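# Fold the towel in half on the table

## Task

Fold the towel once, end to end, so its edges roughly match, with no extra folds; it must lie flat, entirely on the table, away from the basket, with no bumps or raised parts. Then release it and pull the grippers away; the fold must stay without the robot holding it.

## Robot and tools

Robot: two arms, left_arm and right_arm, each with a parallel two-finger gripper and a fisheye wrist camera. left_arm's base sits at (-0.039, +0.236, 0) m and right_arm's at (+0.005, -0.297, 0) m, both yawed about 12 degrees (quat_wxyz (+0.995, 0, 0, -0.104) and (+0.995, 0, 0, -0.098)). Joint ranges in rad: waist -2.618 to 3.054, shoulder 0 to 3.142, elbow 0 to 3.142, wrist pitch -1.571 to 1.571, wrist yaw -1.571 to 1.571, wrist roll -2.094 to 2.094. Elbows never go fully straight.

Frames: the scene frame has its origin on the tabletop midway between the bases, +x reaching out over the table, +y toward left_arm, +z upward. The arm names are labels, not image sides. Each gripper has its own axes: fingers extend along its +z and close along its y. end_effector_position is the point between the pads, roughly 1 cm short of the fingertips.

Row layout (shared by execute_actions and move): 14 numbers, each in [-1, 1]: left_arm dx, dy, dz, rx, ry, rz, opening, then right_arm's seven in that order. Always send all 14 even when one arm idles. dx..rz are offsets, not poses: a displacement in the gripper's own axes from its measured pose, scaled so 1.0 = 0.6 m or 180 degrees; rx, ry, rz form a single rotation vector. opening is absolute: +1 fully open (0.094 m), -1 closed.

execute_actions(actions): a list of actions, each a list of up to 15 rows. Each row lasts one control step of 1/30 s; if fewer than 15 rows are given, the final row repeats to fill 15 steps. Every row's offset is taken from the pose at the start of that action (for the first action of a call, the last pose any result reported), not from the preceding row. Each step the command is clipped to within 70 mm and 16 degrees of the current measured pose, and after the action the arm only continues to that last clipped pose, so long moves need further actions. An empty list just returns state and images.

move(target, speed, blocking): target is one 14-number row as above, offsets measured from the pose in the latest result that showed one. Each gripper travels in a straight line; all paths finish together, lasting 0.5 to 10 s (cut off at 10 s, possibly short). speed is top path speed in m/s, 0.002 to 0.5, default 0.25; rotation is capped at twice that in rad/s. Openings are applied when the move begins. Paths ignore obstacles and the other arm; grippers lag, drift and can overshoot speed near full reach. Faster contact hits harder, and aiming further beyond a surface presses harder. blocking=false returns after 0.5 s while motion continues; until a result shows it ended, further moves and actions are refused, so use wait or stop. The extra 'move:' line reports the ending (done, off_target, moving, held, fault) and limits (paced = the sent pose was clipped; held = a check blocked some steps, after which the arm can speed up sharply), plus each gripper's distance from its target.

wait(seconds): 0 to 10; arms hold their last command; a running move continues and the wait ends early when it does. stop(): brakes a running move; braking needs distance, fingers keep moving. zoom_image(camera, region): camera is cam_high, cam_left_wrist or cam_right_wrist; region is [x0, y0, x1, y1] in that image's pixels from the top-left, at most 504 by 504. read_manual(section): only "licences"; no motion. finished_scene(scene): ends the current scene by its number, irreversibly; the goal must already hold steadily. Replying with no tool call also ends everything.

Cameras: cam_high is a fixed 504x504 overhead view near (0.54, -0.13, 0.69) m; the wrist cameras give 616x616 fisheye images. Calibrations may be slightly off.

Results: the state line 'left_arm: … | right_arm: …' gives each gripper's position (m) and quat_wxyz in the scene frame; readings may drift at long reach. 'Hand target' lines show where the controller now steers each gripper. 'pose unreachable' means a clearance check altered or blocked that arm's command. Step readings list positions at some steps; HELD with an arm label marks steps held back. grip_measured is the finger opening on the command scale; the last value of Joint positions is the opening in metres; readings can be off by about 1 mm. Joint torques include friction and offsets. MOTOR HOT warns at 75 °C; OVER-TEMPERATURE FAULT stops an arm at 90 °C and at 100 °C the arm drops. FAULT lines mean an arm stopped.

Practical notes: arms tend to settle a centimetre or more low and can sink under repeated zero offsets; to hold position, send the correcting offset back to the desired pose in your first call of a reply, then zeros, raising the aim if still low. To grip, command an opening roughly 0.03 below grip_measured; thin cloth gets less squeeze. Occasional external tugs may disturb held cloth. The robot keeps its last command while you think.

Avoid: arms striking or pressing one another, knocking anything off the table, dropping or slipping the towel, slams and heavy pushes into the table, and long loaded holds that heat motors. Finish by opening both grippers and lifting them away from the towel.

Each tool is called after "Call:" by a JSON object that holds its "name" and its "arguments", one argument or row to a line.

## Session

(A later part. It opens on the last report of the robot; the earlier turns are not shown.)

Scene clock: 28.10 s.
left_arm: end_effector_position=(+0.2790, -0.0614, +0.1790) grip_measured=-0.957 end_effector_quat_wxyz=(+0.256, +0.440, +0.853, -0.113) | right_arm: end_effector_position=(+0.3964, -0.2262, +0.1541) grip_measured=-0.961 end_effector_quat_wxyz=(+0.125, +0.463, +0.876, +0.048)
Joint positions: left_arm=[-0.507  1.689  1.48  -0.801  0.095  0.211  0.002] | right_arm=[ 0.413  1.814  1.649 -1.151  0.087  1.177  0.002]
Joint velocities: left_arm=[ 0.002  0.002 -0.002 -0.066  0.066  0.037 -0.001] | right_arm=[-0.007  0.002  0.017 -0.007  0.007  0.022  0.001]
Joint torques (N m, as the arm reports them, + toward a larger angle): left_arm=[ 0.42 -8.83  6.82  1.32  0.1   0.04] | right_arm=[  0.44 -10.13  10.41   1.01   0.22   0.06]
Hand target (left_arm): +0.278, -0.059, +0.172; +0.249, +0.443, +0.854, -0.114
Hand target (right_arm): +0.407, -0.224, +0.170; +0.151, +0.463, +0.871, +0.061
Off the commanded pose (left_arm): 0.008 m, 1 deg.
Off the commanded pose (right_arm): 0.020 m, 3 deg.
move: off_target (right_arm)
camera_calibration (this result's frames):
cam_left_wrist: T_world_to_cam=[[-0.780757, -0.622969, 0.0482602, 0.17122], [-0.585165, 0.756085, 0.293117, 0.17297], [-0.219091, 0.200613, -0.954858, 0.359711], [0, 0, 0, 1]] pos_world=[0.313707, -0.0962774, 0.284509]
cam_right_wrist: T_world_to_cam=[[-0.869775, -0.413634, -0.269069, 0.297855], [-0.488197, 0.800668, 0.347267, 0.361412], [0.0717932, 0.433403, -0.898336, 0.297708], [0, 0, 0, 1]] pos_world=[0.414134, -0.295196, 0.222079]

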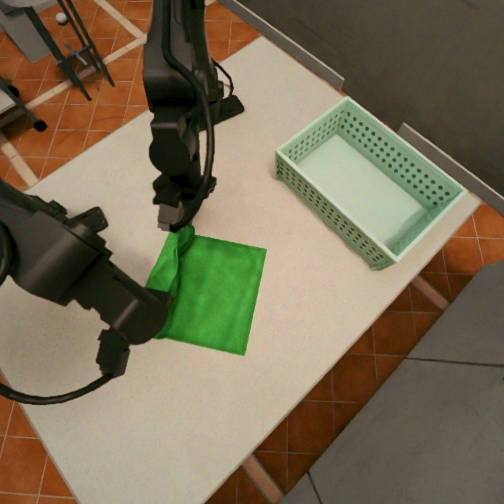

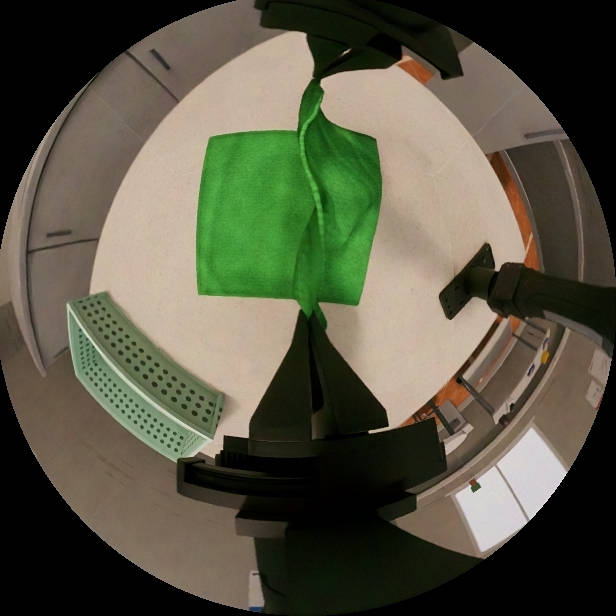

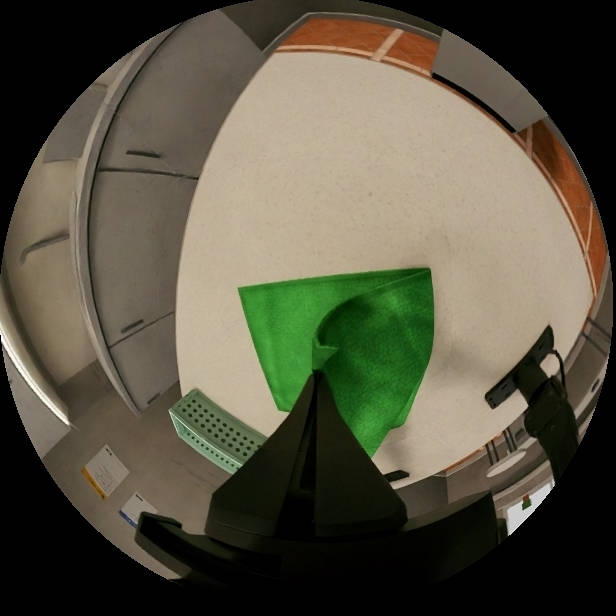

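Call:
{"name": "move", "arguments": {
  "target": [0.117,0.183,0.16,0,0.08,0,-1,0.023,0.168,0.168,-0.02,0.02,0,-1],
  "speed": 0.1
}}

Scene clock: 31.70 s.
left_arm: end_effector_position=(+0.3642, +0.0077, +0.0640) grip_measured=-0.957 end_effector_quat_wxyz=(+0.154, +0.451, +0.877, -0.059) | right_arm: end_effector_position=(+0.4817, -0.1694, +0.0574) grip_measured=-0.961 end_effector_quat_wxyz=(+0.088, +0.459, +0.881, +0.065)
Joint positions: left_arm=[-0.264  2.047  1.593 -0.807  0.117  0.46   0.002] | right_arm=[ 0.465  2.262  1.934 -1.024  0.024  1.227  0.002]
Joint velocities: left_arm=[-0.007 -0.012  0.007 -0.022  0.007 -0.022  0.001] | right_arm=[ 0.007  0.012  0.022 -0.081 -0.037  0.051  0.   ]
Joint torques (N m, as the arm reports them, + toward a larger angle): left_arm=[  0.71 -11.06  10.3    0.66   0.05   0.05] | right_arm=[  0.53 -14.79  10.36   1.     0.02   0.09]
Hand target (left_arm): +0.367, +0.011, +0.065; +0.148, +0.451, +0.878, -0.057
Hand target (right_arm): +0.495, -0.161, +0.076; +0.112, +0.457, +0.878, +0.090
Off the commanded pose (left_arm): 0.004 m, 1 deg.
Off the commanded pose (right_arm): 0.024 m, 4 deg.
move: off_target (right_arm)
camera_calibration (this result's frames):
cam_left_wrist: T_world_to_cam=[[-0.77021, -0.63696, 0.0325481, 0.283588], [-0.535065, 0.673087, 0.510548, 0.172756], [-0.347106, 0.375814, -0.859233, 0.293876], [0, 0, 0, 1]] pos_world=[0.412864, -0.0460884, 0.155078]
cam_right_wrist: T_world_to_cam=[[-0.874885, -0.413743, -0.251778, 0.370975], [-0.483951, 0.76736, 0.420656, 0.379242], [0.0191614, 0.489874, -0.871583, 0.213493], [0, 0, 0, 1]] pos_world=[0.504004, -0.242112, 0.11995]

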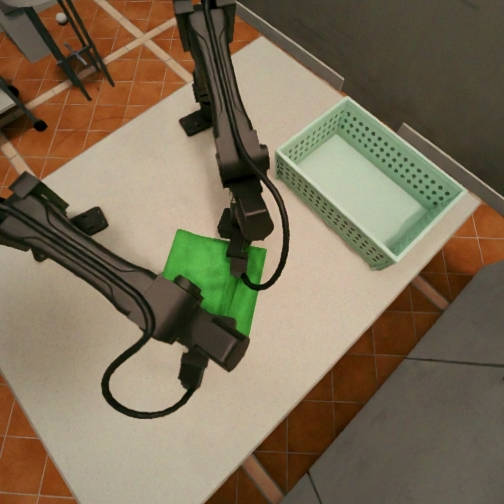

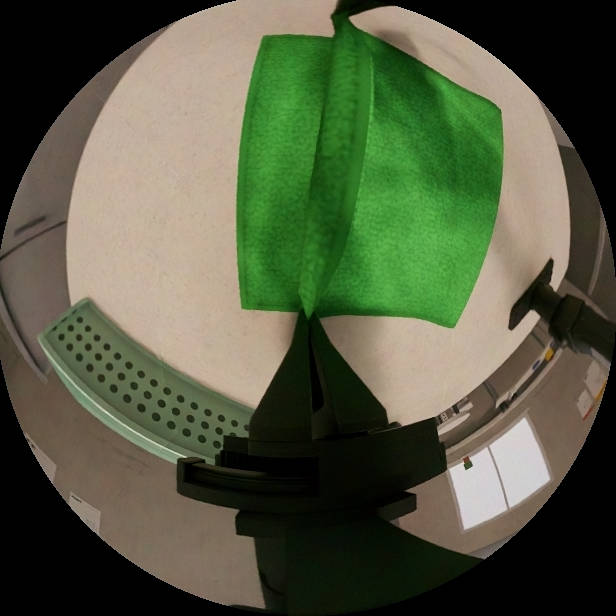

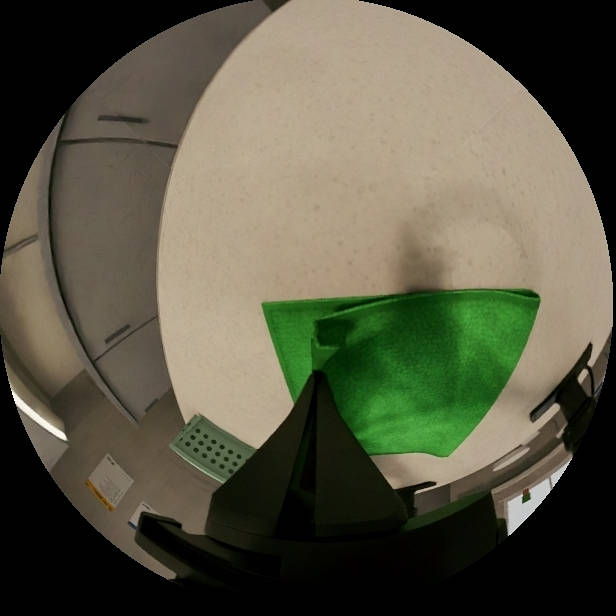

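Call:
{"name": "move", "arguments": {
  "target": [0.03,0.03,0.05,0,0,0,-1,0.01,0.045,0.04,-0.02,0,0,-1],
  "speed": 0.06
}}

Call:
{"name": "move", "arguments": {
  "target": [0,0,0,0,0,0,1,0,0.01,-0.015,0,0,0,1]
}}

Scene clock: 34.33 s.
left_arm: end_effector_position=(+0.3776, +0.0204, +0.0412) grip_measured=-0.957 end_effector_quat_wxyz=(+0.162, +0.452, +0.876, -0.054) | right_arm: end_effector_position=(+0.4914, -0.1573, +0.0241) grip_measured=-0.961 end_effector_quat_wxyz=(+0.082, +0.459, +0.882, +0.071)
Joint positions: left_arm=[-0.225  2.081  1.546 -0.713  0.121  0.5    0.002] | right_arm=[ 0.479  2.341  1.936 -0.949  0.012  1.241  0.002]
Joint velocities: left_arm=[-0.012 -0.007 -0.002 -0.037  0.007 -0.037 -0.001] | right_arm=[-0.007 -0.007 -0.002  0.007  0.037 -0.007 -0.001]
Joint torques (N m, as the arm reports them, + toward a larger angle): left_arm=[  0.82 -11.1    6.15   1.     0.12   0.07] | right_arm=[  0.6  -15.07   9.75   1.01  -0.01   0.06]
Hand target (left_arm): +0.376, +0.025, +0.031; +0.154, +0.451, +0.877, -0.059
Hand target (right_arm): +0.504, -0.149, +0.039; +0.103, +0.456, +0.879, +0.093
Off the commanded pose (left_arm): 0.012 m, 1 deg.
Off the commanded pose (right_arm): 0.022 m, 4 deg.
move: off_target (left_arm, right_arm)
camera_calibration (this result's frames):
cam_left_wrist: T_world_to_cam=[[-0.771224, -0.636333, 0.0171205, 0.303727], [-0.544546, 0.673431, 0.499961, 0.187009], [-0.329671, 0.376259, -0.865879, 0.267871], [0, 0, 0, 1]] pos_world=[0.424386, -0.0334551, 0.133246]
cam_right_wrist: T_world_to_cam=[[-0.875226, -0.41247, -0.252683, 0.376428], [-0.483548, 0.759789, 0.434628, 0.38692], [0.0127151, 0.502582, -0.864436, 0.183401], [0, 0, 0, 1]] pos_world=[0.514222, -0.230887, 0.0854889]

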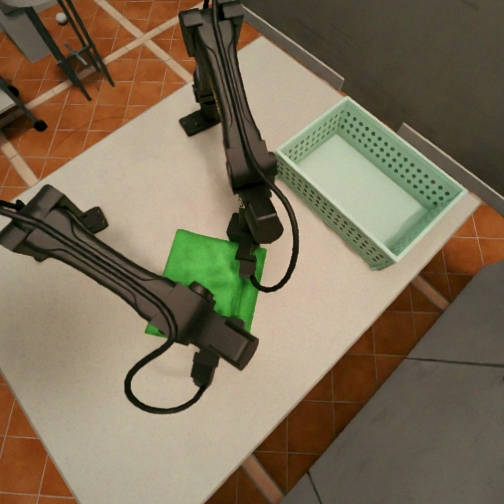

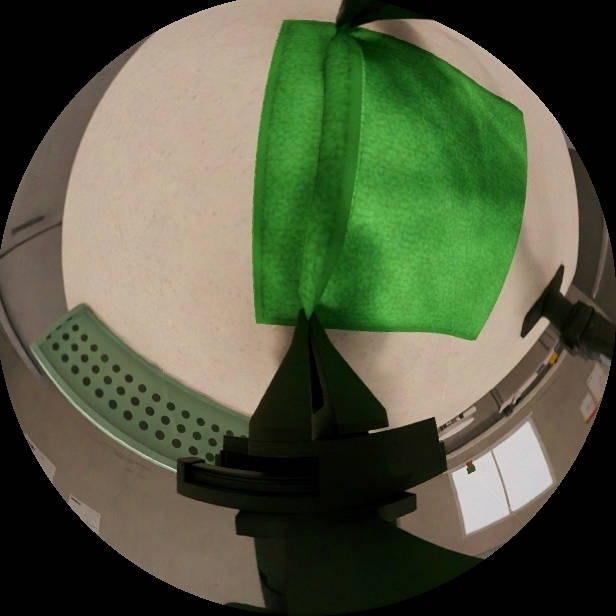

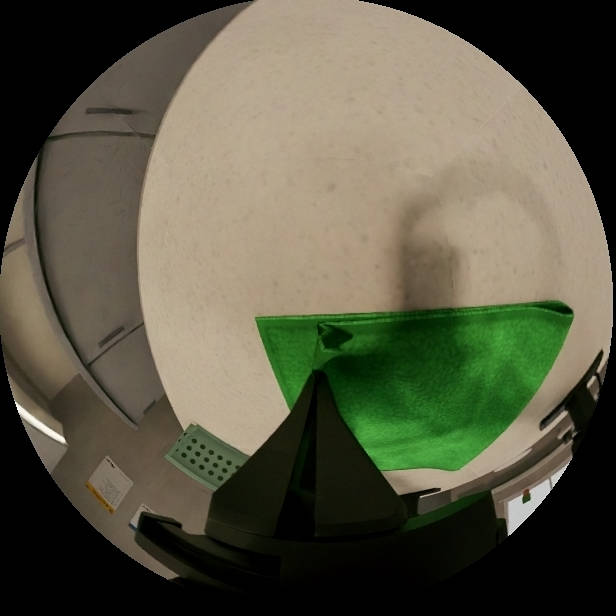

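Scene clock: 35.07 s.
left_arm: end_effector_position=(+0.3776, +0.0204, +0.0412) grip_measured=+1.000 end_effector_quat_wxyz=(+0.162, +0.452, +0.875, -0.054) | right_arm: end_effector_position=(+0.4850, -0.1591, +0.0170) grip_measured=+1.000 end_effector_quat_wxyz=(+0.070, +0.460, +0.883, +0.059)
Joint positions: left_arm=[-0.225  2.081  1.546 -0.713  0.121  0.5    0.094] | right_arm=[ 0.479  2.353  1.936 -0.971  0.012  1.241  0.094]
Joint velocities: left_arm=[-0.002  0.027  0.002  0.022 -0.051  0.007  0.   ] | right_arm=[-0.012 -0.012 -0.007 -0.022  0.022 -0.037  0.   ]
Joint torques (N m, as the arm reports them, + toward a larger angle): left_arm=[  0.08 -12.08   7.91   0.91   0.05  -0.02] | right_arm=[  0.25 -15.01  10.94   0.56   0.03   0.05]
Hand target (left_arm): +0.378, +0.020, +0.041; +0.162, +0.452, +0.875, -0.054
Hand target (right_arm): +0.494, -0.154, +0.034; +0.083, +0.459, +0.882, +0.071
Off the commanded pose (left_arm): 0.000 m, 0 deg.
Off the commanded pose (right_arm): 0.020 m, 2 deg.
move: off_target (right_arm)
camera_calibration (this result's frames):
cam_left_wrist: T_world_to_cam=[[-0.771455, -0.636058, 0.0169924, 0.303813], [-0.54435, 0.673582, 0.499971, 0.186932], [-0.329456, 0.376455, -0.865875, 0.267785], [0, 0, 0, 1]] pos_world=[0.424358, -0.0334802, 0.133246]
cam_right_wrist: T_world_to_cam=[[-0.883095, -0.414754, -0.219368, 0.371172], [-0.468915, 0.764036, 0.443135, 0.381793], [-0.0161866, 0.494195, -0.8692, 0.190982], [0, 0, 0, 1]] pos_world=[0.5099, -0.232141, 0.078239]

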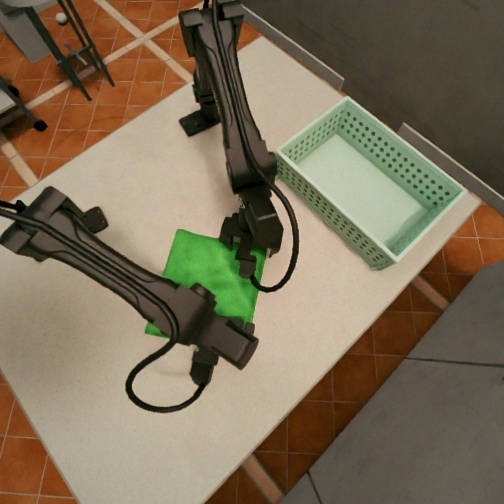

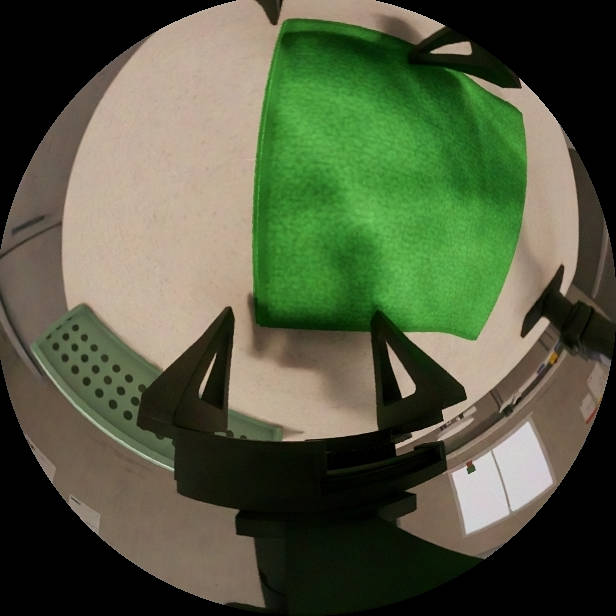

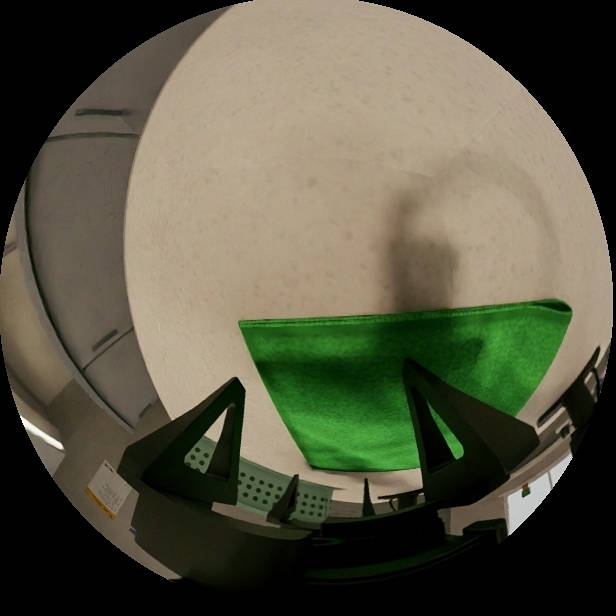

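Call:
{"name": "move", "arguments": {
  "target": [-0.03,-0.02,-0.12,0,0,0,1,0,0.03,-0.15,-0.03,0,0,1]
}}

Call:
{"name": "move", "arguments": {
  "target": [0.25,-0.23,-0.19,0,0,0,1,-0.12,-0.46,-0.16,0,0,0,1]
}}

Call:
{"name": "zoom_image", "arguments": {
  "camera": "cam_high",
  "region": [120,200,300,380]
}}

Scene clock: 37.63 s.
left_arm: end_effector_position=(+0.3637, +0.0193, +0.1141) grip_measured=+1.000 end_effector_quat_wxyz=(+0.171, +0.450, +0.875, -0.055) | right_arm: end_effector_position=(+0.4806, -0.1552, +0.0954) grip_measured=+1.000 end_effector_quat_wxyz=(+0.085, +0.456, +0.881, +0.092)
Joint positions: left_arm=[-0.241  1.968  1.668 -0.928  0.118  0.481  0.094] | right_arm=[ 0.479  2.234  2.031 -1.117 -0.017  1.241  0.094]
Joint velocities: left_arm=[-0.012 -0.007 -0.012 -0.022 -0.022 -0.007  0.   ] | right_arm=[ 0.012  0.002 -0.002 -0.081  0.007  0.081  0.   ]
Joint torques (N m, as the arm reports them, + toward a larger angle): left_arm=[ -0.59 -10.75   9.73   0.69   0.01  -0.07] | right_arm=[  0.23 -14.5    9.62   0.76   0.01   0.05]
Hand target (left_arm): +0.360, +0.017, +0.114; +0.162, +0.452, +0.875, -0.054
Hand target (right_arm): +0.483, -0.152, +0.108; +0.091, +0.456, +0.880, +0.101
Off the commanded pose (left_arm): 0.004 m, 1 deg.
Off the commanded pose (right_arm): 0.014 m, 1 deg.
move: off_target (right_arm)
camera_calibration (this result's frames):
cam_left_wrist: T_world_to_cam=[[-0.769836, -0.638119, 0.0125135, 0.291169], [-0.55342, 0.677163, 0.48495, 0.148613], [-0.317929, 0.366407, -0.874452, 0.323664], [0, 0, 0, 1]] pos_world=[0.4093, -0.0334274, 0.207315]
cam_right_wrist: T_world_to_cam=[[-0.865777, -0.408461, -0.289118, 0.385454], [-0.499489, 0.740731, 0.449252, 0.35247], [0.0306567, 0.533364, -0.84533, 0.238368], [0, 0, 0, 1]] pos_world=[0.502465, -0.230779, 0.154594]

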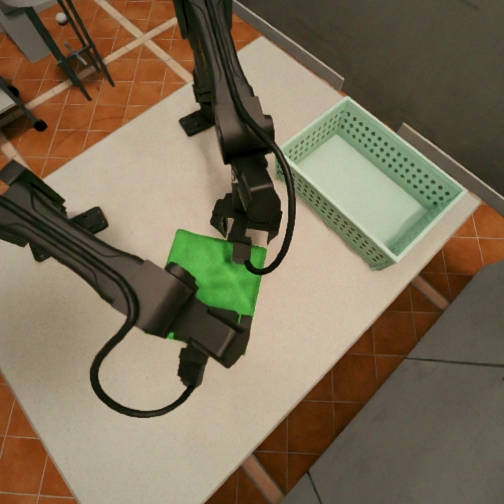

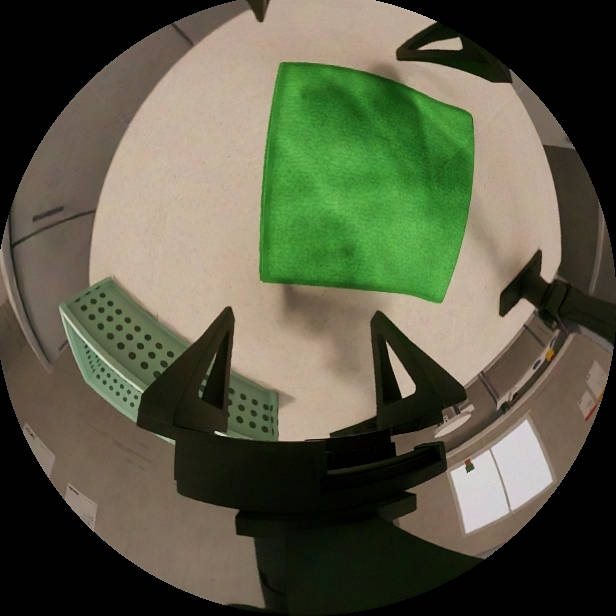

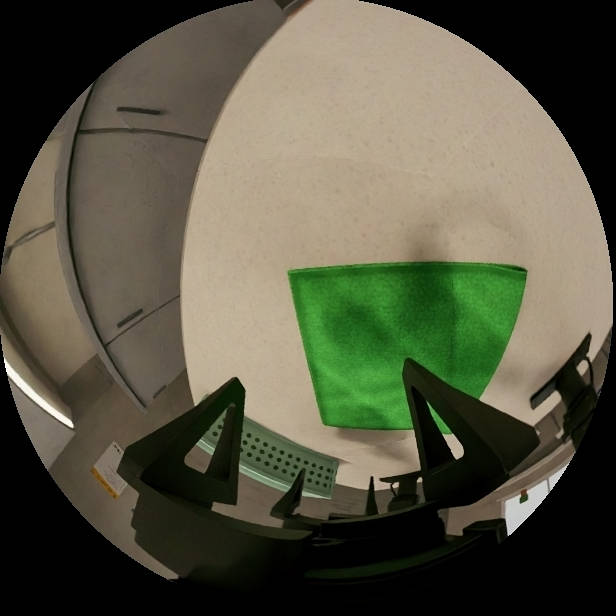

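Scene clock: 39.53 s.
left_arm: end_effector_position=(+0.1534, +0.0761, +0.1665) grip_measured=+1.000 end_effector_quat_wxyz=(+0.188, +0.447, +0.872, -0.061) | right_arm: end_effector_position=(+0.2897, -0.3807, +0.1226) grip_measured=+1.000 end_effector_quat_wxyz=(+0.086, +0.460, +0.878, +0.099)
Joint positions: left_arm=[-0.454  1.122  1.038 -1.092  0.048  0.275  0.094] | right_arm=[-0.201  1.482  1.17  -1.068 -0.182  0.586  0.094]
Joint velocities: left_arm=[-0.002 -0.002 -0.002  0.022 -0.037 -0.007  0.   ] | right_arm=[-0.007 -0.012  0.007 -0.037 -0.051 -0.022  0.   ]
Joint torques (N m, as the arm reports them, + toward a larger angle): left_arm=[-0.8  -4.2   5.9   0.79 -0.05 -0.05] | right_arm=[-0.36 -8.25  5.76  0.69 -0.18 -0.05]
Hand target (left_arm): +0.144, +0.082, +0.159; +0.171, +0.450, +0.875, -0.055
Hand target (right_arm): +0.283, -0.378, +0.123; +0.082, +0.457, +0.880, +0.102
Off the commanded pose (left_arm): 0.013 m, 2 deg.
Off the commanded pose (right_arm): 0.009 m, 1 deg.
move: off_target (left_arm)
camera_calibration (this result's frames):
cam_left_wrist: T_world_to_cam=[[-0.767615, -0.640838, 0.00973471, 0.165187], [-0.567856, 0.687081, 0.453276, -0.0248926], [-0.297165, 0.342413, -0.891317, 0.283284], [0, 0, 0, 1]] pos_world=[0.196846, 0.025961, 0.262171]
cam_right_wrist: T_world_to_cam=[[-0.866714, -0.397826, -0.300901, 0.141748], [-0.497023, 0.739733, 0.453611, 0.410276], [0.0421283, 0.542706, -0.838866, 0.386983], [0, 0, 0, 1]] pos_world=[0.310469, -0.457122, 0.181174]

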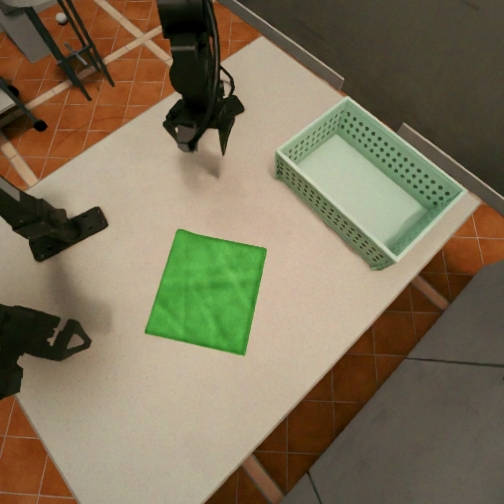

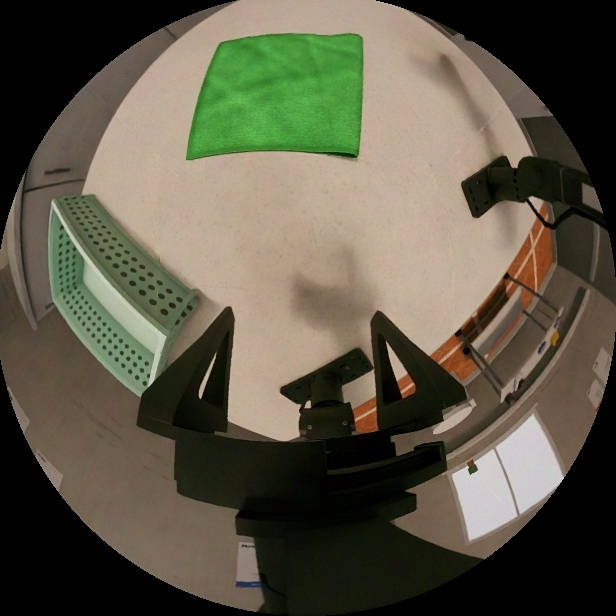

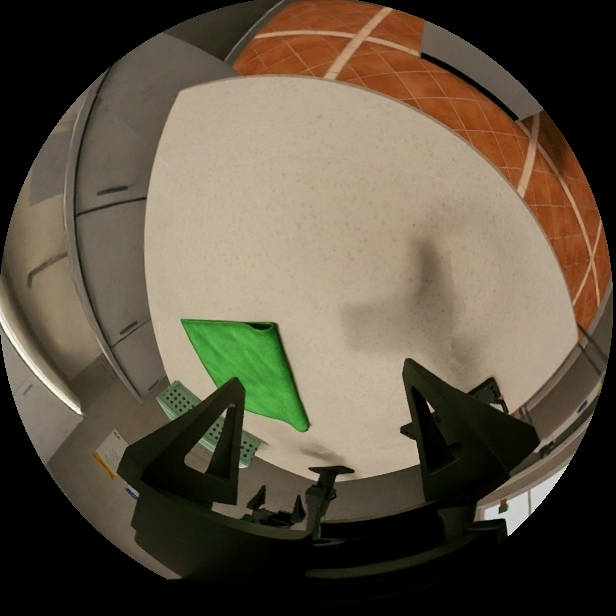

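Region (120, 200, 300, 380) of cam_high's 504x504 image, scaled by 2.800, with more detail than that image has.

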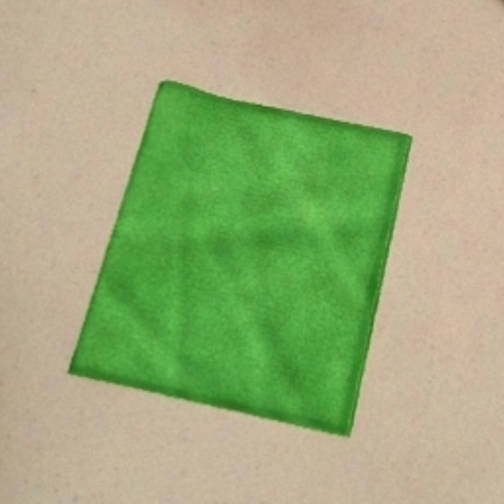

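Call:
{"name": "finished_scene", "arguments": {
  "scene": 1
}}

The scene is finished: the task was done.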